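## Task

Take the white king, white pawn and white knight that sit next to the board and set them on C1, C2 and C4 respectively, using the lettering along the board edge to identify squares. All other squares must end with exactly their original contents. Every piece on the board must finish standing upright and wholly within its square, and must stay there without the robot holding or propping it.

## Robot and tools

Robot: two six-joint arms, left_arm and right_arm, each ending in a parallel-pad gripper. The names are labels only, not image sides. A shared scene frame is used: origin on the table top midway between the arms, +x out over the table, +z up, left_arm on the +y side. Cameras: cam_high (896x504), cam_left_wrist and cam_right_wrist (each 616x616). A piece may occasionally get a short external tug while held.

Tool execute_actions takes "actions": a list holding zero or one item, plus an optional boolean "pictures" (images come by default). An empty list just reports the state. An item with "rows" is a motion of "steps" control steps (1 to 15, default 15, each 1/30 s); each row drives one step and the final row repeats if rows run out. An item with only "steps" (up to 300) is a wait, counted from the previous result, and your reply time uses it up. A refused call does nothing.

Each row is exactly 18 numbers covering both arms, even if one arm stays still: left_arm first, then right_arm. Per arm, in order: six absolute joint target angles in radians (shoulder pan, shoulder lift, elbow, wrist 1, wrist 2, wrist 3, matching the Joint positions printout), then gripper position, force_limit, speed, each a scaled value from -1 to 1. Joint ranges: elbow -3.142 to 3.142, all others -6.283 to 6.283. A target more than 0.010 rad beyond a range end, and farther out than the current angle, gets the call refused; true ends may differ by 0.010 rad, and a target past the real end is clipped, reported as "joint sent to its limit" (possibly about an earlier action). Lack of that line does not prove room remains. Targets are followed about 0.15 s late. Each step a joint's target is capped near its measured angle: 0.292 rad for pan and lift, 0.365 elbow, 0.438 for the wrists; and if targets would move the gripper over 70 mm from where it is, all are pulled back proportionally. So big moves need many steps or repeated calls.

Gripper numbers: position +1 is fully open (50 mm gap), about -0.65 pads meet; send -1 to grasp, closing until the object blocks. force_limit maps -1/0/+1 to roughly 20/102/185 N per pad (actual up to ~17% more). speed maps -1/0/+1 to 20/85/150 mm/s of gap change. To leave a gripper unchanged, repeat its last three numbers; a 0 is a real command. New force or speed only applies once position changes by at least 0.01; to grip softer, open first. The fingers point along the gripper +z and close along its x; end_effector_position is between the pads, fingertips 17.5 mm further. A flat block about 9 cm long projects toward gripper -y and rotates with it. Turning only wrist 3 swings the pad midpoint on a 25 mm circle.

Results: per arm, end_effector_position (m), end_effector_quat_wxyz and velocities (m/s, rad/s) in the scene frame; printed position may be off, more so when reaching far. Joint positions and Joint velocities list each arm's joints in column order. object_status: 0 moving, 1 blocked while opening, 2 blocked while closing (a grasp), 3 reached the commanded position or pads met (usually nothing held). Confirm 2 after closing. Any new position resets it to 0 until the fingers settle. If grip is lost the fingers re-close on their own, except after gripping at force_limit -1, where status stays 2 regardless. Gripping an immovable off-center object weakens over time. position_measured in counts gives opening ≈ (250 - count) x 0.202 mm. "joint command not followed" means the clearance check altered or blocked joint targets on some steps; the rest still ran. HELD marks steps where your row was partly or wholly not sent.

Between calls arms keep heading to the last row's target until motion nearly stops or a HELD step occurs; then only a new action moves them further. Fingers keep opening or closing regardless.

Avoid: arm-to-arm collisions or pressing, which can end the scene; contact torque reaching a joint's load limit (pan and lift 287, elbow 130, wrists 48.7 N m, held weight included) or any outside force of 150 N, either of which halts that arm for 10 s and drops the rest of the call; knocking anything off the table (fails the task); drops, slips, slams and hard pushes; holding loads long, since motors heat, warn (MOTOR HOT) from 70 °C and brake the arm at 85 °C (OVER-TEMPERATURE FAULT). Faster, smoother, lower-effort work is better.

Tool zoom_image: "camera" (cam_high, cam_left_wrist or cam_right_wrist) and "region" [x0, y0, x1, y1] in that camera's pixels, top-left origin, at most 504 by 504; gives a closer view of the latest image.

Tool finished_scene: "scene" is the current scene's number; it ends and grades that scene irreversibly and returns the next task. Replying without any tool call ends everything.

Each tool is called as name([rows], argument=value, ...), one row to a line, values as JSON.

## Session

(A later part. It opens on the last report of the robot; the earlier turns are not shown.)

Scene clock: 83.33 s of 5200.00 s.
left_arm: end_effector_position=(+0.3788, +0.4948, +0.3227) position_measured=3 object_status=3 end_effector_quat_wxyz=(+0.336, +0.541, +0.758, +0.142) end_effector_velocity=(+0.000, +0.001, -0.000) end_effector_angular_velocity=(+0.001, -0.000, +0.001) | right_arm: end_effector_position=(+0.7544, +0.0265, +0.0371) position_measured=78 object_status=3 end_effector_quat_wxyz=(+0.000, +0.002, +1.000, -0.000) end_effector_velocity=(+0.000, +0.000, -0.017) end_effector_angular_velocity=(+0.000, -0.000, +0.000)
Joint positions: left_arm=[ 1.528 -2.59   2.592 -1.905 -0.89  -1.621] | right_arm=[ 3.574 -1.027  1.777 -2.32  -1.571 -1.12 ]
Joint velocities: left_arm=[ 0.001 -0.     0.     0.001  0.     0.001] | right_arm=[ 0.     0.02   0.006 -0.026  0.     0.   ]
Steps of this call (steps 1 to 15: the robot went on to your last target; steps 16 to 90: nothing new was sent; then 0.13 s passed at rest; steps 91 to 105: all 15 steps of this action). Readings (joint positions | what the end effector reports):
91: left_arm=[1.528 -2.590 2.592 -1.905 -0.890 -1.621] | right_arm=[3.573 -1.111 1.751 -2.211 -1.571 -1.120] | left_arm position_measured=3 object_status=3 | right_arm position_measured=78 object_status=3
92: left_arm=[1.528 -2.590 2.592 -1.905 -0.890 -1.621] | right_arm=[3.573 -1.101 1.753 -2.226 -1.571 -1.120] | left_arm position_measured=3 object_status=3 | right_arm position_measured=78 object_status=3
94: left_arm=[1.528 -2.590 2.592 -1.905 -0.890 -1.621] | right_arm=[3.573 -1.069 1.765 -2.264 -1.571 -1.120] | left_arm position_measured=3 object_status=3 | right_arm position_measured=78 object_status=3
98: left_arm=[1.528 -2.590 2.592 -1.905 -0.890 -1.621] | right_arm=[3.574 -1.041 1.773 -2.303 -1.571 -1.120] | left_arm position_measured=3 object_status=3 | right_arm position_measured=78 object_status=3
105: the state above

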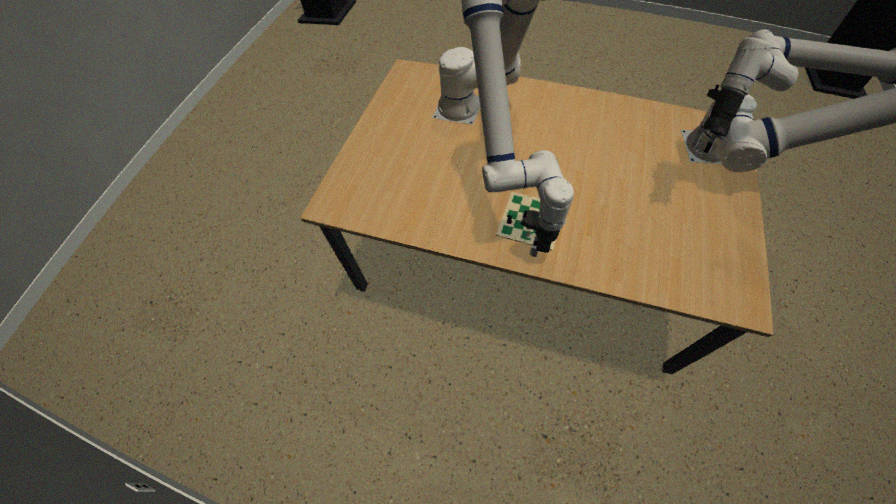

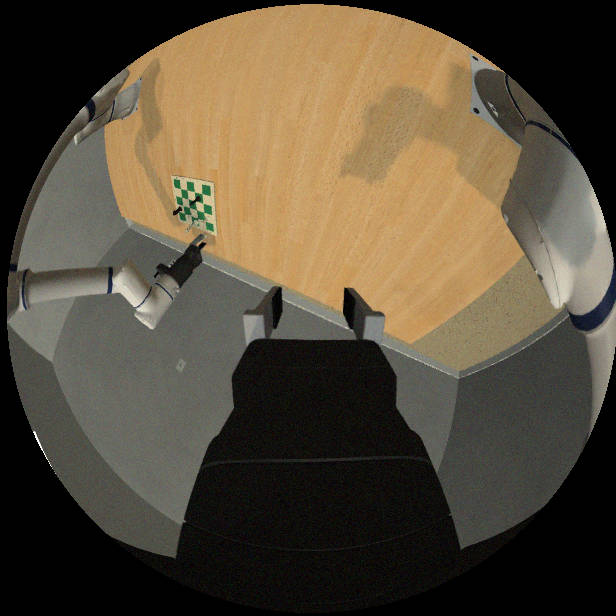

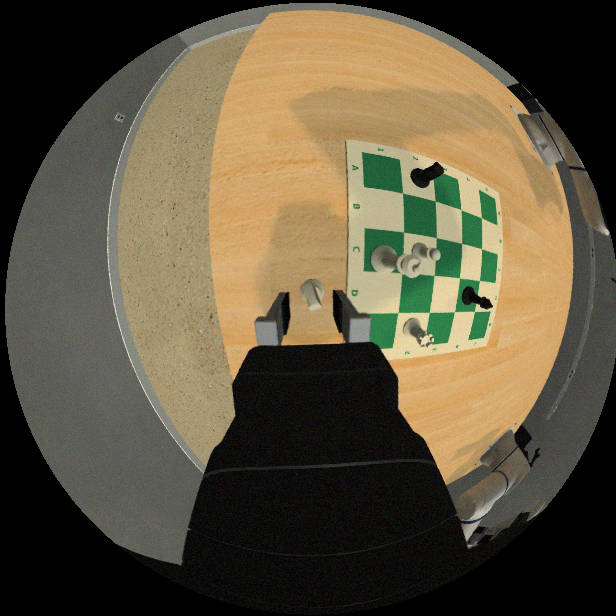

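execute_actions([
  {"rows":[[1.528,-2.59,2.592,-1.905,-0.89,-1.621,1,0,0,3.5699,-1.0286,1.7846,-2.3268,-1.571,-1.12,0.5,-0.5,0]]},
], pictures=false)

execute_actions([
  {"rows":[[1.528,-2.59,2.592,-1.905,-0.89,-1.621,1,0,0,3.5699,-1.0286,1.7846,-2.3268,-1.571,-1.12,-1,-0.5,0]]},
], pictures=false)

execute_actions([
  {"rows":[[1.528,-2.59,2.592,-1.905,-0.89,-1.621,1,0,0,3.5699,-1.13,1.74,-2.181,-1.571,-1.12,-1,-0.5,0]]},
], pictures=false)

execute_actions([
  {"rows":[[1.528,-2.59,2.592,-1.905,-0.89,-1.621,1,0,0,3.6338,-1.3402,2.0646,-2.2952,-1.571,-1.059,-1,-0.5,0]]},
], pictures=false)

execute_actions([
  {"steps":15},
], pictures=false)

execute_actions([
  {"rows":[[1.528,-2.59,2.592,-1.905,-0.89,-1.621,1,0,0,3.6338,-1.2335,2.1113,-2.4486,-1.571,-1.059,-1,-0.5,0]]},
])

zoom_image(camera="cam_right_wrist", region=[190,200,430,400])

Scene clock: 92.43 s of 5200.00 s.
left_arm: end_effector_position=(+0.3788, +0.4948, +0.3227) position_measured=3 object_status=3 end_effector_quat_wxyz=(+0.336, +0.541, +0.758, +0.142) end_effector_velocity=(-0.000, +0.000, -0.000) end_effector_angular_velocity=(-0.000, +0.000, -0.000) | right_arm: end_effector_position=(+0.7535, +0.0225, +0.0348) position_measured=78 object_status=3 end_effector_quat_wxyz=(+0.000, +0.004, +1.000, -0.000) end_effector_velocity=(-0.001, -0.001, +0.000) end_effector_angular_velocity=(+0.000, +0.000, -0.001)
Joint positions: left_arm=[ 1.528 -2.59   2.592 -1.905 -0.89  -1.621] | right_arm=[ 3.57  -1.028  1.784 -2.327 -1.571 -1.12 ]
Joint velocities: left_arm=[-0.001 -0.001  0.001  0.     0.    -0.001] | right_arm=[-0.001 -0.001  0.002 -0.001  0.    -0.   ]
Steps of this call (steps 1 to 15: the robot went on to your last target; steps 16 to 90: nothing new was sent; then 5.60 s passed at rest; steps 91 to 105: all 15 steps of this action). Readings (joint positions | what the end effector reports):
91: left_arm=[1.528 -2.590 2.592 -1.905 -0.890 -1.621] | right_arm=[3.574 -1.025 1.778 -2.324 -1.571 -1.120] | left_arm position_measured=3 object_status=3 | right_arm position_measured=78 object_status=3
92: left_arm=[1.528 -2.590 2.592 -1.905 -0.890 -1.621] | right_arm=[3.573 -1.025 1.779 -2.324 -1.571 -1.120] | left_arm position_measured=3 object_status=3 | right_arm position_measured=78 object_status=3
94: left_arm=[1.528 -2.590 2.592 -1.905 -0.890 -1.621] | right_arm=[3.572 -1.026 1.781 -2.325 -1.571 -1.120] | left_arm position_measured=3 object_status=3 | right_arm position_measured=78 object_status=3
98: left_arm=[1.528 -2.590 2.592 -1.905 -0.890 -1.621] | right_arm=[3.571 -1.028 1.783 -2.326 -1.571 -1.120] | left_arm position_measured=3 object_status=3 | right_arm position_measured=78 object_status=3
105: the state above

Scene clock: 92.93 s of 5200.00 s.
left_arm: end_effector_position=(+0.3788, +0.4948, +0.3227) position_measured=3 object_status=3 end_effector_quat_wxyz=(+0.336, +0.541, +0.758, +0.142) end_effector_velocity=(-0.000, -0.001, +0.001) end_effector_angular_velocity=(-0.001, -0.000, -0.002) | right_arm: end_effector_position=(+0.7535, +0.0224, +0.0348) position_measured=214 object_status=0 end_effector_quat_wxyz=(+0.000, +0.004, +1.000, -0.000) end_effector_velocity=(+0.001, +0.000, +0.002) end_effector_angular_velocity=(+0.001, -0.002, +0.000)
Joint positions: left_arm=[ 1.528 -2.59   2.592 -1.905 -0.89  -1.621] | right_arm=[ 3.57  -1.029  1.785 -2.327 -1.571 -1.12 ]
Joint velocities: left_arm=[-0.002 -0.    -0.001 -0.    -0.     0.001] | right_arm=[ 0.    -0.002 -0.001  0.    -0.    -0.   ]
Steps of this call (steps 1 to 15: all 15 steps of this action). Readings (joint positions | what the end effector reports):
1: left_arm=[1.528 -2.590 2.592 -1.905 -0.890 -1.621] | right_arm=[3.570 -1.029 1.784 -2.327 -1.571 -1.120] | left_arm position_measured=3 object_status=3 | right_arm position_measured=82 object_status=0
2: left_arm=[1.528 -2.590 2.592 -1.905 -0.890 -1.621] | right_arm=[3.570 -1.029 1.784 -2.327 -1.571 -1.120] | left_arm position_measured=3 object_status=3 | right_arm position_measured=96 object_status=0
4: left_arm=[1.528 -2.590 2.592 -1.905 -0.890 -1.621] | right_arm=[3.570 -1.029 1.785 -2.327 -1.571 -1.120] | left_arm position_measured=3 object_status=3 | right_arm position_measured=124 object_status=0
8: left_arm=[1.528 -2.590 2.592 -1.905 -0.890 -1.621] | right_arm=[3.570 -1.029 1.785 -2.327 -1.571 -1.120] | left_arm position_measured=3 object_status=3 | right_arm position_measured=180 object_status=0
15: the state above

Scene clock: 93.43 s of 5200.00 s.
left_arm: end_effector_position=(+0.3788, +0.4948, +0.3227) position_measured=3 object_status=3 end_effector_quat_wxyz=(+0.336, +0.541, +0.758, +0.142) end_effector_velocity=(+0.000, +0.000, -0.000) end_effector_angular_velocity=(-0.000, -0.000, -0.000) | right_arm: end_effector_position=(+0.7516, +0.0214, +0.1254) position_measured=214 object_status=2 end_effector_quat_wxyz=(+0.000, +0.004, +1.000, -0.000) end_effector_velocity=(-0.002, -0.001, +0.026) end_effector_angular_velocity=(-0.000, +0.000, +0.001)
Joint positions: left_arm=[ 1.528 -2.59   2.592 -1.905 -0.89  -1.621] | right_arm=[ 3.57  -1.126  1.742 -2.186 -1.571 -1.12 ]
Joint velocities: left_arm=[ 0.    -0.001  0.    -0.    -0.     0.001] | right_arm=[ 0.    -0.027 -0.012  0.04  -0.    -0.001]
Steps of this call (steps 1 to 15: all 15 steps of this action). Readings (joint positions | what the end effector reports):
1: left_arm=[1.528 -2.590 2.592 -1.905 -0.890 -1.621] | right_arm=[3.570 -1.029 1.785 -2.326 -1.571 -1.120] | left_arm position_measured=3 object_status=3 | right_arm position_measured=214 object_status=0
2: left_arm=[1.528 -2.590 2.592 -1.905 -0.890 -1.621] | right_arm=[3.570 -1.039 1.782 -2.310 -1.571 -1.120] | left_arm position_measured=3 object_status=3 | right_arm position_measured=214 object_status=2
4: left_arm=[1.528 -2.590 2.592 -1.905 -0.890 -1.621] | right_arm=[3.570 -1.069 1.766 -2.271 -1.571 -1.120] | left_arm position_measured=3 object_status=3 | right_arm position_measured=214 object_status=2
8: left_arm=[1.528 -2.590 2.592 -1.905 -0.890 -1.621] | right_arm=[3.570 -1.108 1.750 -2.213 -1.571 -1.120] | left_arm position_measured=3 object_status=3 | right_arm position_measured=214 object_status=2
15: the state above

Scene clock: 93.93 s of 5200.00 s.
left_arm: end_effector_position=(+0.3788, +0.4948, +0.3227) position_measured=3 object_status=3 end_effector_quat_wxyz=(+0.336, +0.541, +0.758, +0.142) end_effector_velocity=(+0.000, +0.000, +0.002) end_effector_angular_velocity=(-0.002, -0.001, -0.000) | right_arm: end_effector_position=(+0.5954, -0.0087, +0.1220) position_measured=214 object_status=2 end_effector_quat_wxyz=(+0.000, +0.003, +1.000, -0.000) end_effector_velocity=(-0.156, -0.041, -0.012) end_effector_angular_velocity=(+0.001, -0.003, +0.001)
Joint positions: left_arm=[ 1.528 -2.59   2.592 -1.905 -0.89  -1.621] | right_arm=[ 3.626 -1.316  2.027 -2.282 -1.571 -1.066]
Joint velocities: left_arm=[ 0.001 -0.001 -0.002  0.     0.     0.002] | right_arm=[ 0.056 -0.187  0.283 -0.099 -0.001  0.054]
Steps of this call (steps 1 to 15: all 15 steps of this action). Readings (joint positions | what the end effector reports):
1: left_arm=[1.528 -2.590 2.592 -1.905 -0.890 -1.621] | right_arm=[3.570 -1.128 1.742 -2.185 -1.571 -1.120] | left_arm position_measured=3 object_status=3 | right_arm position_measured=214 object_status=2
2: left_arm=[1.528 -2.590 2.592 -1.905 -0.890 -1.621] | right_arm=[3.572 -1.137 1.755 -2.189 -1.571 -1.117] | left_arm position_measured=3 object_status=3 | right_arm position_measured=214 object_status=2
4: left_arm=[1.528 -2.590 2.592 -1.905 -0.890 -1.621] | right_arm=[3.583 -1.169 1.805 -2.206 -1.571 -1.108] | left_arm position_measured=3 object_status=3 | right_arm position_measured=214 object_status=2
8: left_arm=[1.528 -2.590 2.592 -1.905 -0.890 -1.621] | right_arm=[3.600 -1.228 1.894 -2.237 -1.571 -1.091] | left_arm position_measured=3 object_status=3 | right_arm position_measured=214 object_status=2
15: the state above

Scene clock: 94.43 s of 5200.00 s.
left_arm: end_effector_position=(+0.3788, +0.4948, +0.3227) position_measured=3 object_status=3 end_effector_quat_wxyz=(+0.336, +0.541, +0.758, +0.142) end_effector_velocity=(-0.000, -0.001, +0.000) end_effector_angular_velocity=(-0.000, +0.000, -0.001) | right_arm: end_effector_position=(+0.5751, -0.0141, +0.1201) position_measured=214 object_status=2 end_effector_quat_wxyz=(+0.000, +0.003, +1.000, -0.000) end_effector_velocity=(-0.004, -0.001, -0.001) end_effector_angular_velocity=(-0.001, +0.000, +0.000)
Joint positions: left_arm=[ 1.528 -2.59   2.592 -1.905 -0.89  -1.621] | right_arm=[ 3.634 -1.34   2.064 -2.295 -1.571 -1.059]
Joint velocities: left_arm=[-0.001  0.    -0.    -0.     0.    -0.001] | right_arm=[ 0.001 -0.004  0.007 -0.002 -0.001  0.001]
Steps of this call (steps 1 to 15: the robot went on to your last target). Readings (joint positions | what the end effector reports):
1: left_arm=[1.528 -2.590 2.592 -1.905 -0.890 -1.621] | right_arm=[3.628 -1.321 2.036 -2.285 -1.571 -1.064] | left_arm position_measured=3 object_status=3 | right_arm position_measured=214 object_status=2
2: left_arm=[1.528 -2.590 2.592 -1.905 -0.890 -1.621] | right_arm=[3.629 -1.326 2.042 -2.288 -1.571 -1.063] | left_arm position_measured=3 object_status=3 | right_arm position_measured=214 object_status=2
4: left_arm=[1.528 -2.590 2.592 -1.905 -0.890 -1.621] | right_arm=[3.631 -1.331 2.051 -2.291 -1.571 -1.062] | left_arm position_measured=3 object_status=3 | right_arm position_measured=214 object_status=2
8: left_arm=[1.528 -2.590 2.592 -1.905 -0.890 -1.621] | right_arm=[3.633 -1.337 2.060 -2.294 -1.571 -1.060] | left_arm position_measured=3 object_status=3 | right_arm position_measured=214 object_status=2
15: the state above

Scene clock: 94.93 s of 5200.00 s.
left_arm: end_effector_position=(+0.3788, +0.4948, +0.3227) position_measured=3 object_status=3 end_effector_quat_wxyz=(+0.336, +0.541, +0.758, +0.142) end_effector_velocity=(-0.000, -0.001, +0.001) end_effector_angular_velocity=(-0.001, -0.000, -0.002) | right_arm: end_effector_position=(+0.5749, -0.0140, +0.0433) position_measured=214 object_status=2 end_effector_quat_wxyz=(+0.000, +0.003, +1.000, -0.000) end_effector_velocity=(-0.002, -0.001, -0.020) end_effector_angular_velocity=(+0.000, +0.002, -0.000)
Joint positions: left_arm=[ 1.528 -2.59   2.592 -1.905 -0.89  -1.621] | right_arm=[ 3.634 -1.237  2.11  -2.444 -1.571 -1.059]
Joint velocities: left_arm=[-0.002  0.002 -0.002 -0.     0.    -0.   ] | right_arm=[ 0.     0.027  0.013 -0.038  0.001  0.   ]
Steps of this call (steps 1 to 15: all 15 steps of this action). Readings (joint positions | what the end effector reports):
1: left_arm=[1.528 -2.590 2.592 -1.905 -0.890 -1.621] | right_arm=[3.634 -1.339 2.064 -2.296 -1.571 -1.059] | left_arm position_measured=3 object_status=3 | right_arm position_measured=214 object_status=2
2: left_arm=[1.528 -2.590 2.592 -1.905 -0.890 -1.621] | right_arm=[3.634 -1.330 2.068 -2.312 -1.571 -1.059] | left_arm position_measured=3 object_status=3 | right_arm position_measured=214 object_status=2
4: left_arm=[1.528 -2.590 2.592 -1.905 -0.890 -1.621] | right_arm=[3.634 -1.293 2.086 -2.363 -1.571 -1.059] | left_arm position_measured=3 object_status=3 | right_arm position_measured=214 object_status=2
8: left_arm=[1.528 -2.590 2.592 -1.905 -0.890 -1.621] | right_arm=[3.634 -1.254 2.102 -2.418 -1.571 -1.059] | left_arm position_measured=3 object_status=3 | right_arm position_measured=214 object_status=2
15: the state above

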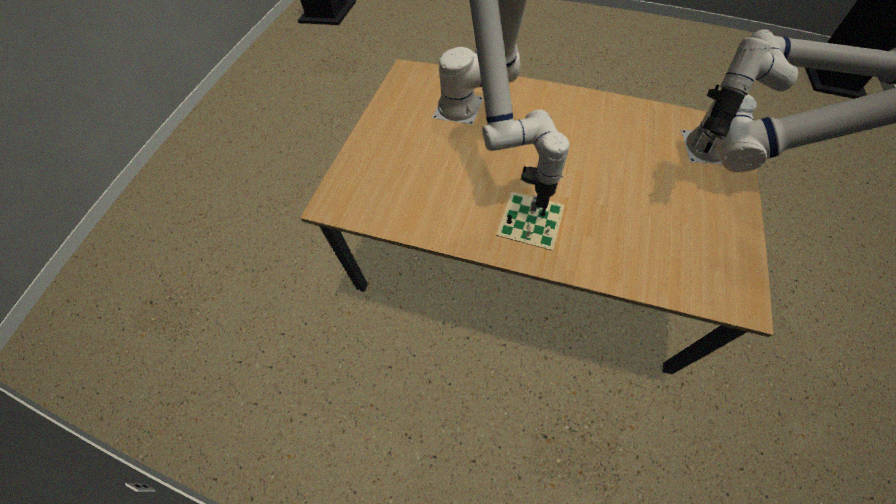

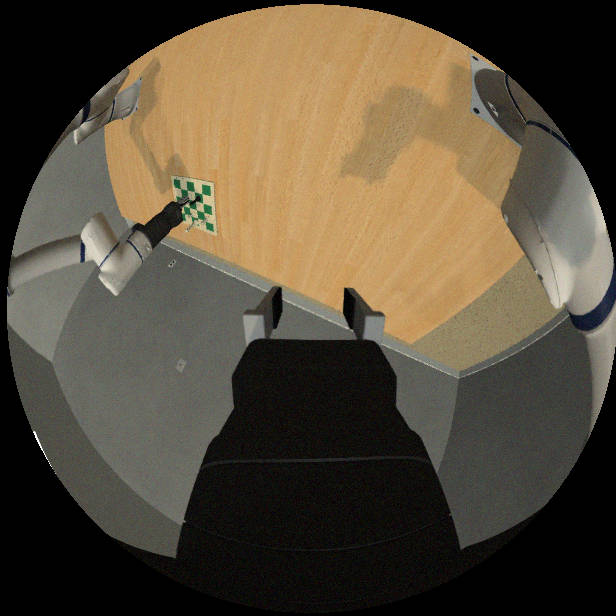

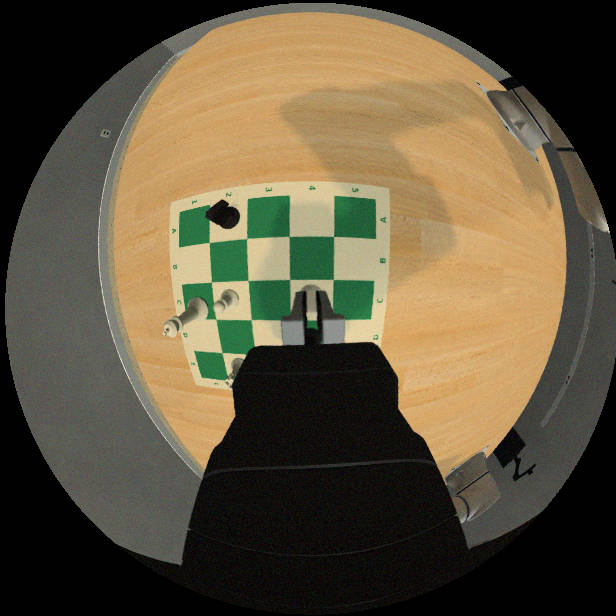

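Region (190, 200, 430, 400) of cam_right_wrist's 616x616 image, scaled by 2.100, with more detail than that image has.

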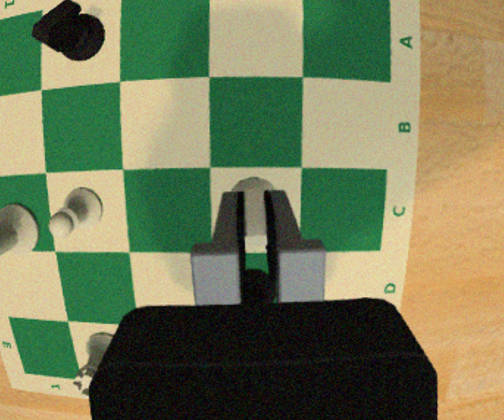

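execute_actions([
  {"rows":[[1.528,-2.59,2.592,-1.905,-0.89,-1.621,1,0,0,3.6368,-1.229,2.1113,-2.4531,-1.571,-1.059,-1,-0.5,0]],"steps":12},
], pictures=false)

execute_actions([
  {"rows":[[1.528,-2.59,2.592,-1.905,-0.89,-1.621,1,0,0,3.6368,-1.229,2.1113,-2.4531,-1.571,-1.059,0.2,-0.5,0]],"steps":10},
], pictures=false)

execute_actions([
  {"rows":[[1.528,-2.59,2.592,-1.905,-0.89,-1.621,1,0,0,3.6368,-1.3402,2.0646,-2.2952,-1.571,-1.059,0.2,-0.5,0]]},
], pictures=false)

execute_actions([
  {"rows":[[1.528,-2.59,2.592,-1.905,-0.89,-1.621,1,0,0,3.5606,-1.2201,1.897,-2.2477,-1.571,-1.132,0.2,-0.5,0]]},
], pictures=false)

execute_actions([
  {"steps":10},
], pictures=false)

execute_actions([
  {"rows":[[1.528,-2.59,2.592,-1.905,-0.89,-1.621,1,0,0,3.5606,-1.1381,1.9366,-2.3693,-1.571,-1.132,0.2,-0.5,0]]},
], pictures=false)

execute_actions([
  {"steps":8},
], pictures=false)

execute_actions([
  {"rows":[[1.528,-2.59,2.592,-1.905,-0.89,-1.621,1,0,0,3.5606,-1.1381,1.9366,-2.3693,-1.571,-1.132,-1,-0.5,0]]},
], pictures=false)

execute_actions([
  {"rows":[[1.528,-2.59,2.592,-1.905,-0.89,-1.621,1,0,0,3.5526,-1.1451,1.9456,-2.3713,-1.571,-1.14,-1,-0.5,0]]},
], pictures=false)

execute_actions([
  {"rows":[[1.528,-2.59,2.592,-1.905,-0.89,-1.621,1,0,0,3.5526,-1.1451,1.9456,-2.3713,-1.571,-1.14,0.2,-0.5,0]],"steps":10},
], pictures=false)

execute_actions([
  {"rows":[[1.528,-2.59,2.592,-1.905,-0.89,-1.621,1,0,0,3.5526,-1.2261,1.906,-2.2507,-1.571,-1.14,0.2,-0.5,0]]},
], pictures=false)

execute_actions([
  {"rows":[[1.528,-2.59,2.592,-1.905,-0.89,-1.621,1,0,0,3.64,-1.2261,1.88,-2.2247,-1.571,-1.05,0.2,-0.5,0]]},
])

zoom_image(camera="cam_right_wrist", region=[230,160,430,360])

Scene clock: 108.07 s of 5200.00 s.
left_arm: end_effector_position=(+0.3788, +0.4948, +0.3227) position_measured=3 object_status=3 end_effector_quat_wxyz=(+0.336, +0.541, +0.758, +0.142) end_effector_velocity=(-0.000, +0.000, +0.000) end_effector_angular_velocity=(-0.001, -0.000, -0.001) | right_arm: end_effector_position=(+0.5741, -0.0125, +0.0386) position_measured=214 object_status=2 end_effector_quat_wxyz=(+0.000, +0.002, +1.000, -0.000) end_effector_velocity=(-0.000, +0.001, -0.002) end_effector_angular_velocity=(-0.000, +0.001, +0.001)
Joint positions: left_arm=[ 1.528 -2.59   2.592 -1.905 -0.89  -1.621] | right_arm=[ 3.637 -1.23   2.111 -2.453 -1.571 -1.059]
Joint velocities: left_arm=[-0.001 -0.001  0.    -0.    -0.     0.001] | right_arm=[ 0.001  0.003 -0.001 -0.001  0.     0.   ]
Steps of this call (steps 1 to 15: the robot went on to your last target; steps 16 to 90: nothing new was sent; then 9.73 s passed at rest; steps 91 to 102: all 12 steps of this action). Readings (joint positions | what the end effector reports):
91: left_arm=[1.528 -2.590 2.592 -1.905 -0.890 -1.621] | right_arm=[3.634 -1.233 2.111 -2.449 -1.571 -1.059] | left_arm position_measured=3 object_status=3 | right_arm position_measured=214 object_status=2
92: left_arm=[1.528 -2.590 2.592 -1.905 -0.890 -1.621] | right_arm=[3.634 -1.233 2.111 -2.449 -1.571 -1.059] | left_arm position_measured=3 object_status=3 | right_arm position_measured=214 object_status=2
94: left_arm=[1.528 -2.590 2.592 -1.905 -0.890 -1.621] | right_arm=[3.635 -1.231 2.111 -2.451 -1.571 -1.059] | left_arm position_measured=3 object_status=3 | right_arm position_measured=214 object_status=2
98: left_arm=[1.528 -2.590 2.592 -1.905 -0.890 -1.621] | right_arm=[3.636 -1.230 2.111 -2.452 -1.571 -1.059] | left_arm position_measured=3 object_status=3 | right_arm position_measured=214 object_status=2
102: the state above

Scene clock: 108.40 s of 5200.00 s.
left_arm: end_effector_position=(+0.3788, +0.4948, +0.3227) position_measured=3 object_status=3 end_effector_quat_wxyz=(+0.336, +0.541, +0.758, +0.142) end_effector_velocity=(+0.000, +0.001, -0.001) end_effector_angular_velocity=(+0.002, +0.000, +0.002) | right_arm: end_effector_position=(+0.5738, -0.0124, +0.0379) position_measured=123 object_status=0 end_effector_quat_wxyz=(-0.000, +0.001, +1.000, -0.000) end_effector_velocity=(+0.001, +0.000, +0.001) end_effector_angular_velocity=(+0.001, -0.002, +0.000)
Joint positions: left_arm=[ 1.528 -2.59   2.592 -1.905 -0.89  -1.621] | right_arm=[ 3.637 -1.229  2.111 -2.453 -1.571 -1.059]
Joint velocities: left_arm=[ 0.003 -0.     0.002  0.     0.     0.   ] | right_arm=[ 0.    -0.001 -0.    -0.001 -0.    -0.   ]
Steps of this call (steps 1 to 10: all 10 steps of this action). Readings (joint positions | what the end effector reports):
1: left_arm=[1.528 -2.590 2.592 -1.905 -0.890 -1.621] | right_arm=[3.637 -1.229 2.111 -2.453 -1.571 -1.059] | left_arm position_measured=3 object_status=3 | right_arm position_measured=210 object_status=0
2: left_arm=[1.528 -2.590 2.592 -1.905 -0.890 -1.621] | right_arm=[3.637 -1.229 2.112 -2.453 -1.571 -1.059] | left_arm position_measured=3 object_status=3 | right_arm position_measured=196 object_status=0
4: left_arm=[1.528 -2.590 2.592 -1.905 -0.890 -1.621] | right_arm=[3.637 -1.229 2.112 -2.453 -1.571 -1.059] | left_arm position_measured=3 object_status=3 | right_arm position_measured=168 object_status=0
8: left_arm=[1.528 -2.590 2.592 -1.905 -0.890 -1.621] | right_arm=[3.637 -1.229 2.112 -2.453 -1.571 -1.059] | left_arm position_measured=3 object_status=3 | right_arm position_measured=123 object_status=0
10: the state above

Scene clock: 108.90 s of 5200.00 s.
left_arm: end_effector_position=(+0.3788, +0.4948, +0.3227) position_measured=3 object_status=3 end_effector_quat_wxyz=(+0.336, +0.541, +0.758, +0.142) end_effector_velocity=(+0.000, -0.000, +0.001) end_effector_angular_velocity=(-0.001, +0.000, +0.000) | right_arm: end_effector_position=(+0.5734, -0.0126, +0.1172) position_measured=123 object_status=3 end_effector_quat_wxyz=(+0.000, +0.001, +1.000, -0.000) end_effector_velocity=(-0.001, -0.001, +0.021) end_effector_angular_velocity=(-0.000, -0.000, -0.001)
Joint positions: left_arm=[ 1.528 -2.59   2.592 -1.905 -0.89  -1.621] | right_arm=[ 3.637 -1.336  2.066 -2.3   -1.571 -1.059]
Joint velocities: left_arm=[ 0.     0.    -0.001 -0.    -0.    -0.   ] | right_arm=[-0.    -0.028 -0.012  0.04  -0.001  0.001]
Steps of this call (steps 1 to 15: all 15 steps of this action). Readings (joint positions | what the end effector reports):
1: left_arm=[1.528 -2.590 2.592 -1.905 -0.890 -1.621] | right_arm=[3.637 -1.229 2.111 -2.453 -1.571 -1.059] | left_arm position_measured=3 object_status=3 | right_arm position_measured=123 object_status=0
2: left_arm=[1.528 -2.590 2.592 -1.905 -0.890 -1.621] | right_arm=[3.637 -1.240 2.108 -2.436 -1.571 -1.059] | left_arm position_measured=3 object_status=3 | right_arm position_measured=123 object_status=0
4: left_arm=[1.528 -2.590 2.592 -1.905 -0.890 -1.621] | right_arm=[3.637 -1.277 2.090 -2.386 -1.571 -1.059] | left_arm position_measured=3 object_status=3 | right_arm position_measured=123 object_status=3
8: left_arm=[1.528 -2.590 2.592 -1.905 -0.890 -1.621] | right_arm=[3.637 -1.318 2.074 -2.327 -1.571 -1.059] | left_arm position_measured=3 object_status=3 | right_arm position_measured=123 object_status=3
15: the state above

Scene clock: 109.40 s of 5200.00 s.
left_arm: end_effector_position=(+0.3788, +0.4948, +0.3227) position_measured=3 object_status=3 end_effector_quat_wxyz=(+0.336, +0.541, +0.758, +0.142) end_effector_velocity=(-0.000, -0.000, +0.000) end_effector_angular_velocity=(+0.000, -0.000, -0.001) | right_arm: end_effector_position=(+0.6837, -0.0157, +0.1197) position_measured=123 object_status=3 end_effector_quat_wxyz=(+0.000, +0.003, +1.000, -0.000) end_effector_velocity=(+0.040, -0.004, -0.001) end_effector_angular_velocity=(+0.000, +0.001, -0.001)
Joint positions: left_arm=[ 1.528 -2.59   2.592 -1.905 -0.89  -1.621] | right_arm=[ 3.564 -1.226  1.905 -2.25  -1.571 -1.129]
Joint velocities: left_arm=[-0.001 -0.    -0.     0.     0.     0.001] | right_arm=[-0.027  0.042 -0.059  0.018  0.    -0.025]
Steps of this call (steps 1 to 15: all 15 steps of this action). Readings (joint positions | what the end effector reports):
1: left_arm=[1.528 -2.590 2.592 -1.905 -0.890 -1.621] | right_arm=[3.637 -1.337 2.065 -2.299 -1.571 -1.059] | left_arm position_measured=3 object_status=3 | right_arm position_measured=123 object_status=3
2: left_arm=[1.528 -2.590 2.592 -1.905 -0.890 -1.621] | right_arm=[3.631 -1.328 2.052 -2.294 -1.571 -1.065] | left_arm position_measured=3 object_status=3 | right_arm position_measured=123 object_status=3
4: left_arm=[1.528 -2.590 2.592 -1.905 -0.890 -1.621] | right_arm=[3.613 -1.301 2.012 -2.283 -1.571 -1.082] | left_arm position_measured=3 object_status=3 | right_arm position_measured=123 object_status=3
8: left_arm=[1.528 -2.590 2.592 -1.905 -0.890 -1.621] | right_arm=[3.582 -1.253 1.944 -2.262 -1.571 -1.112] | left_arm position_measured=3 object_status=3 | right_arm position_measured=123 object_status=3
15: the state above

Scene clock: 109.73 s of 5200.00 s.
left_arm: end_effector_position=(+0.3788, +0.4948, +0.3227) position_measured=3 object_status=3 end_effector_quat_wxyz=(+0.336, +0.541, +0.758, +0.142) end_effector_velocity=(-0.000, -0.001, +0.001) end_effector_angular_velocity=(-0.002, -0.001, -0.002) | right_arm: end_effector_position=(+0.6886, -0.0161, +0.1196) position_measured=123 object_status=3 end_effector_quat_wxyz=(+0.000, +0.003, +1.000, -0.000) end_effector_velocity=(+0.003, -0.001, +0.001) end_effector_angular_velocity=(-0.000, -0.001, -0.001)
Joint positions: left_arm=[ 1.528 -2.59   2.592 -1.905 -0.89  -1.621] | right_arm=[ 3.561 -1.221  1.898 -2.248 -1.571 -1.132]
Joint velocities: left_arm=[-0.001 -0.001 -0.001 -0.001  0.     0.001] | right_arm=[-0.002  0.002 -0.004  0.001 -0.001 -0.002]
Steps of this call (steps 1 to 10: the robot went on to your last target). Readings (joint positions | what the end effector reports):
1: left_arm=[1.528 -2.590 2.592 -1.905 -0.890 -1.621] | right_arm=[3.563 -1.224 1.903 -2.249 -1.571 -1.129] | left_arm position_measured=3 object_status=3 | right_arm position_measured=123 object_status=3
2: left_arm=[1.528 -2.590 2.592 -1.905 -0.890 -1.621] | right_arm=[3.563 -1.223 1.902 -2.249 -1.571 -1.130] | left_arm position_measured=3 object_status=3 | right_arm position_measured=123 object_status=3
4: left_arm=[1.528 -2.590 2.592 -1.905 -0.890 -1.621] | right_arm=[3.562 -1.222 1.900 -2.249 -1.571 -1.131] | left_arm position_measured=3 object_status=3 | right_arm position_measured=123 object_status=3
8: left_arm=[1.528 -2.590 2.592 -1.905 -0.890 -1.621] | right_arm=[3.561 -1.221 1.898 -2.248 -1.571 -1.132] | left_arm position_measured=3 object_status=3 | right_arm position_measured=123 object_status=3
10: the state above

Scene clock: 110.23 s of 5200.00 s.
left_arm: end_effector_position=(+0.3788, +0.4948, +0.3227) position_measured=3 object_status=3 end_effector_quat_wxyz=(+0.336, +0.541, +0.758, +0.142) end_effector_velocity=(-0.000, -0.001, -0.001) end_effector_angular_velocity=(+0.001, +0.000, -0.002) | right_arm: end_effector_position=(+0.6891, -0.0161, +0.0511) position_measured=123 object_status=3 end_effector_quat_wxyz=(+0.000, +0.003, +1.000, -0.000) end_effector_velocity=(-0.001, -0.001, -0.016) end_effector_angular_velocity=(-0.001, +0.001, -0.000)
Joint positions: left_arm=[ 1.528 -2.59   2.592 -1.905 -0.89  -1.621] | right_arm=[ 3.561 -1.141  1.935 -2.366 -1.571 -1.132]
Joint velocities: left_arm=[-0.002  0.001  0.001 -0.     0.    -0.001] | right_arm=[ 0.     0.019  0.009 -0.027 -0.     0.   ]
Steps of this call (steps 1 to 15: all 15 steps of this action). Readings (joint positions | what the end effector reports):
1: left_arm=[1.528 -2.590 2.592 -1.905 -0.890 -1.621] | right_arm=[3.561 -1.220 1.898 -2.248 -1.571 -1.132] | left_arm position_measured=3 object_status=3 | right_arm position_measured=123 object_status=3
2: left_arm=[1.528 -2.590 2.592 -1.905 -0.890 -1.621] | right_arm=[3.561 -1.210 1.901 -2.265 -1.571 -1.132] | left_arm position_measured=3 object_status=3 | right_arm position_measured=123 object_status=3
4: left_arm=[1.528 -2.590 2.592 -1.905 -0.890 -1.621] | right_arm=[3.561 -1.179 1.918 -2.307 -1.571 -1.132] | left_arm position_measured=3 object_status=3 | right_arm position_measured=123 object_status=3
8: left_arm=[1.528 -2.590 2.592 -1.905 -0.890 -1.621] | right_arm=[3.561 -1.153 1.929 -2.348 -1.571 -1.132] | left_arm position_measured=3 object_status=3 | right_arm position_measured=123 object_status=3
15: the state above

Scene clock: 110.50 s of 5200.00 s.
left_arm: end_effector_position=(+0.3788, +0.4948, +0.3227) position_measured=3 object_status=3 end_effector_quat_wxyz=(+0.336, +0.541, +0.758, +0.142) end_effector_velocity=(-0.000, -0.000, -0.000) end_effector_angular_velocity=(+0.002, -0.000, -0.002) | right_arm: end_effector_position=(+0.6890, -0.0162, +0.0493) position_measured=123 object_status=3 end_effector_quat_wxyz=(+0.000, +0.003, +1.000, -0.000) end_effector_velocity=(+0.000, +0.000, -0.002) end_effector_angular_velocity=(+0.001, -0.000, -0.000)
Joint positions: left_arm=[ 1.528 -2.59   2.592 -1.905 -0.89  -1.621] | right_arm=[ 3.561 -1.138  1.936 -2.369 -1.571 -1.132]
Joint velocities: left_arm=[-0.001 -0.     0.     0.001  0.     0.001] | right_arm=[-0.     0.002  0.001 -0.004  0.001  0.   ]
Steps of this call (steps 1 to 8: the robot went on to your last target). Readings (joint positions | what the end effector reports):
1: left_arm=[1.528 -2.590 2.592 -1.905 -0.890 -1.621] | right_arm=[3.561 -1.140 1.936 -2.367 -1.571 -1.132] | left_arm position_measured=3 object_status=3 | right_arm position_measured=123 object_status=3
2: left_arm=[1.528 -2.590 2.592 -1.905 -0.890 -1.621] | right_arm=[3.561 -1.140 1.936 -2.367 -1.571 -1.132] | left_arm position_measured=3 object_status=3 | right_arm position_measured=123 object_status=3
4: left_arm=[1.528 -2.590 2.592 -1.905 -0.890 -1.621] | right_arm=[3.561 -1.139 1.936 -2.368 -1.571 -1.132] | left_arm position_measured=3 object_status=3 | right_arm position_measured=123 object_status=3
8: the state above

Scene clock: 111.00 s of 5200.00 s.
left_arm: end_effector_position=(+0.3788, +0.4948, +0.3227) position_measured=3 object_status=3 end_effector_quat_wxyz=(+0.336, +0.541, +0.758, +0.142) end_effector_velocity=(-0.000, -0.001, +0.001) end_effector_angular_velocity=(-0.002, -0.000, -0.000) | right_arm: end_effector_position=(+0.6890, -0.0162, +0.0490) position_measured=185 object_status=2 end_effector_quat_wxyz=(+0.000, +0.003, +1.000, -0.000) end_effector_velocity=(+0.001, -0.000, -0.000) end_effector_angular_velocity=(-0.001, -0.001, +0.000)
Joint positions: left_arm=[ 1.528 -2.59   2.592 -1.905 -0.89  -1.621] | right_arm=[ 3.561 -1.138  1.937 -2.369 -1.571 -1.132]
Joint velocities: left_arm=[-0.001  0.001 -0.001 -0.001  0.    -0.001] | right_arm=[-0.     0.001 -0.001 -0.    -0.001 -0.   ]
Steps of this call (steps 1 to 15: all 15 steps of this action). Readings (joint positions | what the end effector reports):
1: left_arm=[1.528 -2.590 2.592 -1.905 -0.890 -1.621] | right_arm=[3.561 -1.138 1.936 -2.369 -1.571 -1.132] | left_arm position_measured=3 object_status=3 | right_arm position_measured=127 object_status=0
2: left_arm=[1.528 -2.590 2.592 -1.905 -0.890 -1.621] | right_arm=[3.561 -1.138 1.937 -2.369 -1.571 -1.132] | left_arm position_measured=3 object_status=3 | right_arm position_measured=141 object_status=0
4: left_arm=[1.528 -2.590 2.592 -1.905 -0.890 -1.621] | right_arm=[3.561 -1.138 1.937 -2.369 -1.571 -1.132] | left_arm position_measured=3 object_status=3 | right_arm position_measured=169 object_status=0
8: left_arm=[1.528 -2.590 2.592 -1.905 -0.890 -1.621] | right_arm=[3.561 -1.138 1.937 -2.369 -1.571 -1.132] | left_arm position_measured=3 object_status=3 | right_arm position_measured=185 object_status=0
15: the state above

Scene clock: 111.50 s of 5200.00 s.
left_arm: end_effector_position=(+0.3788, +0.4948, +0.3227) position_measured=3 object_status=3 end_effector_quat_wxyz=(+0.336, +0.541, +0.758, +0.142) end_effector_velocity=(+0.000, +0.000, -0.000) end_effector_angular_velocity=(-0.001, -0.000, +0.001) | right_arm: end_effector_position=(+0.6885, -0.0230, +0.0500) position_measured=185 object_status=2 end_effector_quat_wxyz=(+0.000, +0.003, +1.000, -0.000) end_effector_velocity=(-0.000, -0.002, +0.001) end_effector_angular_velocity=(-0.001, -0.001, -0.001)
Joint positions: left_arm=[ 1.528 -2.59   2.592 -1.905 -0.89  -1.621] | right_arm=[ 3.553 -1.145  1.945 -2.371 -1.571 -1.14 ]
Joint velocities: left_arm=[ 0.    -0.001  0.     0.     0.    -0.001] | right_arm=[-0.002 -0.003  0.002 -0.001 -0.001 -0.001]
Steps of this call (steps 1 to 15: all 15 steps of this action). Readings (joint positions | what the end effector reports):
1: left_arm=[1.528 -2.590 2.592 -1.905 -0.890 -1.621] | right_arm=[3.561 -1.138 1.937 -2.369 -1.571 -1.132] | left_arm position_measured=3 object_status=3 | right_arm position_measured=185 object_status=2
2: left_arm=[1.528 -2.590 2.592 -1.905 -0.890 -1.621] | right_arm=[3.559 -1.139 1.938 -2.370 -1.571 -1.133] | left_arm position_measured=3 object_status=3 | right_arm position_measured=185 object_status=2
4: left_arm=[1.528 -2.590 2.592 -1.905 -0.890 -1.621] | right_arm=[3.556 -1.141 1.941 -2.370 -1.571 -1.136] | left_arm position_measured=3 object_status=3 | right_arm position_measured=185 object_status=2
8: left_arm=[1.528 -2.590 2.592 -1.905 -0.890 -1.621] | right_arm=[3.554 -1.144 1.944 -2.371 -1.571 -1.139] | left_arm position_measured=3 object_status=3 | right_arm position_measured=185 object_status=2
15: the state above

Scene clock: 111.83 s of 5200.00 s.
left_arm: end_effector_position=(+0.3788, +0.4948, +0.3227) position_measured=3 object_status=3 end_effector_quat_wxyz=(+0.336, +0.541, +0.758, +0.142) end_effector_velocity=(+0.000, +0.001, +0.000) end_effector_angular_velocity=(-0.001, -0.000, +0.001) | right_arm: end_effector_position=(+0.6885, -0.0232, +0.0500) position_measured=123 object_status=0 end_effector_quat_wxyz=(+0.000, +0.003, +1.000, -0.000) end_effector_velocity=(-0.000, -0.000, +0.000) end_effector_angular_velocity=(-0.000, -0.000, -0.001)
Joint positions: left_arm=[ 1.528 -2.59   2.592 -1.905 -0.89  -1.621] | right_arm=[ 3.553 -1.145  1.946 -2.371 -1.571 -1.14 ]
Joint velocities: left_arm=[ 0.001 -0.001  0.    -0.    -0.     0.   ] | right_arm=[ 0.    -0.001  0.     0.    -0.     0.001]
Steps of this call (steps 1 to 10: all 10 steps of this action). Readings (joint positions | what the end effector reports):
1: left_arm=[1.528 -2.590 2.592 -1.905 -0.890 -1.621] | right_arm=[3.553 -1.145 1.945 -2.371 -1.571 -1.140] | left_arm position_measured=3 object_status=3 | right_arm position_measured=181 object_status=0
2: left_arm=[1.528 -2.590 2.592 -1.905 -0.890 -1.621] | right_arm=[3.553 -1.145 1.945 -2.371 -1.571 -1.140] | left_arm position_measured=3 object_status=3 | right_arm position_measured=167 object_status=0
4: left_arm=[1.528 -2.590 2.592 -1.905 -0.890 -1.621] | right_arm=[3.553 -1.145 1.946 -2.371 -1.571 -1.140] | left_arm position_measured=3 object_status=3 | right_arm position_measured=139 object_status=0
8: left_arm=[1.528 -2.590 2.592 -1.905 -0.890 -1.621] | right_arm=[3.553 -1.145 1.946 -2.371 -1.571 -1.140] | left_arm position_measured=3 object_status=3 | right_arm position_measured=123 object_status=0
10: the state above

Scene clock: 112.33 s of 5200.00 s.
left_arm: end_effector_position=(+0.3788, +0.4948, +0.3227) position_measured=3 object_status=3 end_effector_quat_wxyz=(+0.336, +0.541, +0.758, +0.142) end_effector_velocity=(-0.000, -0.001, -0.000) end_effector_angular_velocity=(+0.002, -0.000, -0.002) | right_arm: end_effector_position=(+0.6888, -0.0231, +0.1174) position_measured=123 object_status=3 end_effector_quat_wxyz=(+0.000, +0.003, +1.000, -0.000) end_effector_velocity=(-0.000, -0.000, +0.016) end_effector_angular_velocity=(-0.001, -0.001, -0.000)
Joint positions: left_arm=[ 1.528 -2.59   2.592 -1.905 -0.89  -1.621] | right_arm=[ 3.553 -1.224  1.907 -2.254 -1.571 -1.14 ]
Joint velocities: left_arm=[-0.001  0.001 -0.     0.     0.     0.001] | right_arm=[ 0.    -0.018 -0.009  0.027 -0.001  0.   ]
Steps of this call (steps 1 to 15: all 15 steps of this action). Readings (joint positions | what the end effector reports):
1: left_arm=[1.528 -2.590 2.592 -1.905 -0.890 -1.621] | right_arm=[3.553 -1.146 1.946 -2.371 -1.571 -1.140] | left_arm position_measured=3 object_status=3 | right_arm position_measured=123 object_status=0
2: left_arm=[1.528 -2.590 2.592 -1.905 -0.890 -1.621] | right_arm=[3.553 -1.156 1.942 -2.354 -1.571 -1.140] | left_arm position_measured=3 object_status=3 | right_arm position_measured=123 object_status=3
4: left_arm=[1.528 -2.590 2.592 -1.905 -0.890 -1.621] | right_arm=[3.553 -1.186 1.925 -2.312 -1.571 -1.140] | left_arm position_measured=3 object_status=3 | right_arm position_measured=123 object_status=3
8: left_arm=[1.528 -2.590 2.592 -1.905 -0.890 -1.621] | right_arm=[3.553 -1.212 1.913 -2.272 -1.571 -1.140] | left_arm position_measured=3 object_status=3 | right_arm position_measured=123 object_status=3
15: the state above

Scene clock: 112.83 s of 5200.00 s.
left_arm: end_effector_position=(+0.3788, +0.4948, +0.3227) position_measured=3 object_status=3 end_effector_quat_wxyz=(+0.336, +0.541, +0.758, +0.142) end_effector_velocity=(+0.000, +0.001, -0.001) end_effector_angular_velocity=(+0.000, -0.000, +0.000) | right_arm: end_effector_position=(+0.6536, +0.0328, +0.1308) position_measured=123 object_status=3 end_effector_quat_wxyz=(+0.000, +0.004, +1.000, -0.000) end_effector_velocity=(-0.009, +0.013, +0.002) end_effector_angular_velocity=(-0.001, +0.002, -0.001)
Joint positions: left_arm=[ 1.528 -2.59   2.592 -1.905 -0.89  -1.621] | right_arm=[ 3.637 -1.226  1.881 -2.226 -1.571 -1.053]
Joint velocities: left_arm=[ 0.001 -0.001  0.001 -0.001 -0.     0.001] | right_arm=[ 0.02   0.001 -0.006  0.007  0.     0.021]
Steps of this call (steps 1 to 15: all 15 steps of this action). Readings (joint positions | what the end effector reports):
1: left_arm=[1.528 -2.590 2.592 -1.905 -0.890 -1.621] | right_arm=[3.553 -1.224 1.907 -2.253 -1.571 -1.140] | left_arm position_measured=3 object_status=3 | right_arm position_measured=123 object_status=3
2: left_arm=[1.528 -2.590 2.592 -1.905 -0.890 -1.621] | right_arm=[3.563 -1.224 1.903 -2.249 -1.571 -1.128] | left_arm position_measured=3 object_status=3 | right_arm position_measured=123 object_status=3
4: left_arm=[1.528 -2.590 2.592 -1.905 -0.890 -1.621] | right_arm=[3.596 -1.225 1.893 -2.239 -1.571 -1.096] | left_arm position_measured=3 object_status=3 | right_arm position_measured=123 object_status=3
8: left_arm=[1.528 -2.590 2.592 -1.905 -0.890 -1.621] | right_arm=[3.624 -1.226 1.885 -2.230 -1.571 -1.066] | left_arm position_measured=3 object_status=3 | right_arm position_measured=123 object_status=3
15: the state above

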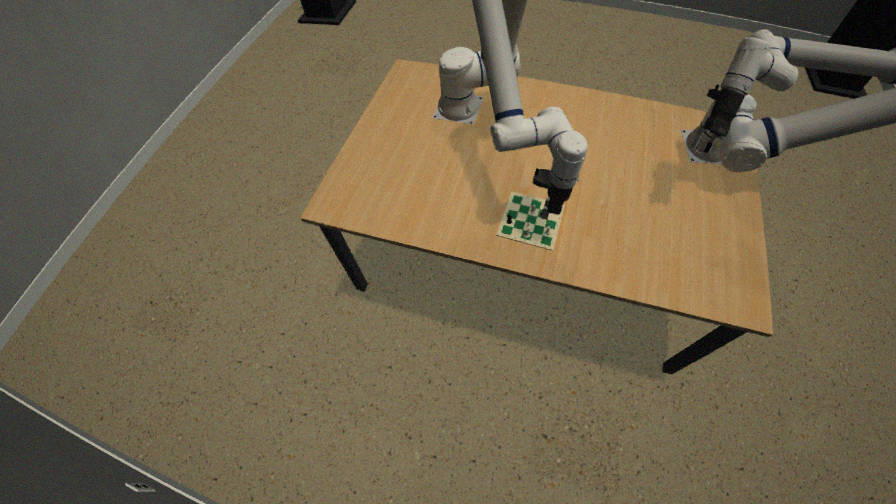

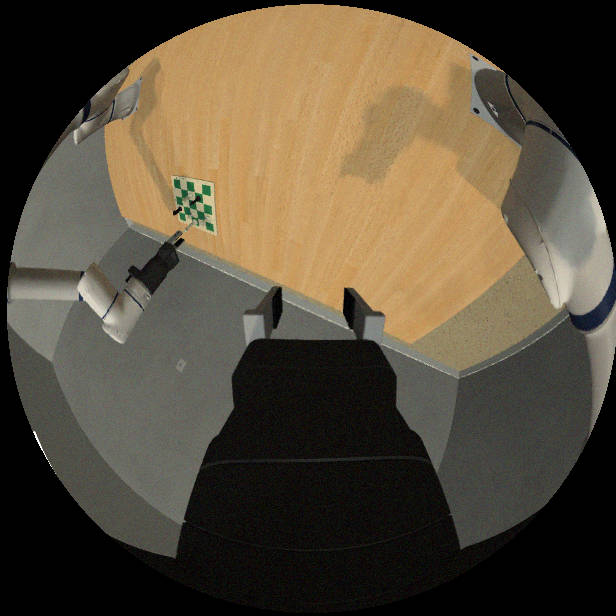

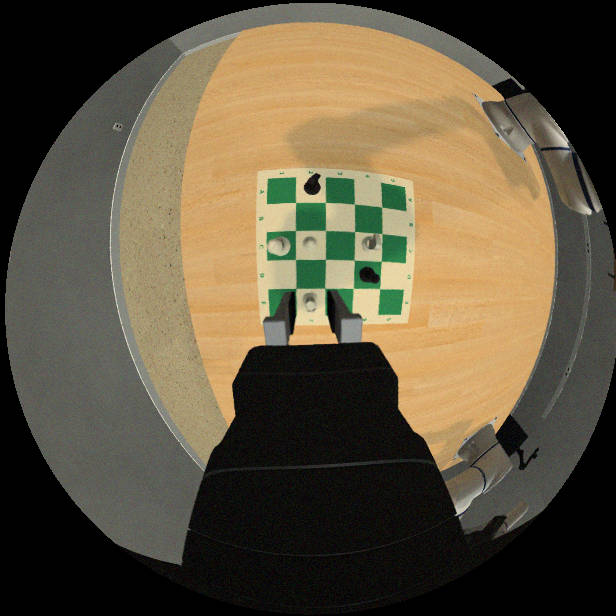

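Region (230, 160, 430, 360) of cam_right_wrist's 616x616 image, scaled by 2.520, with more detail than that image has.

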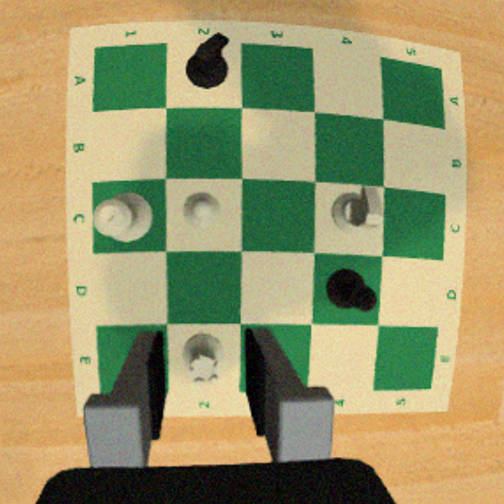

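finished_scene(scene=1)

The scene is finished: the task was done.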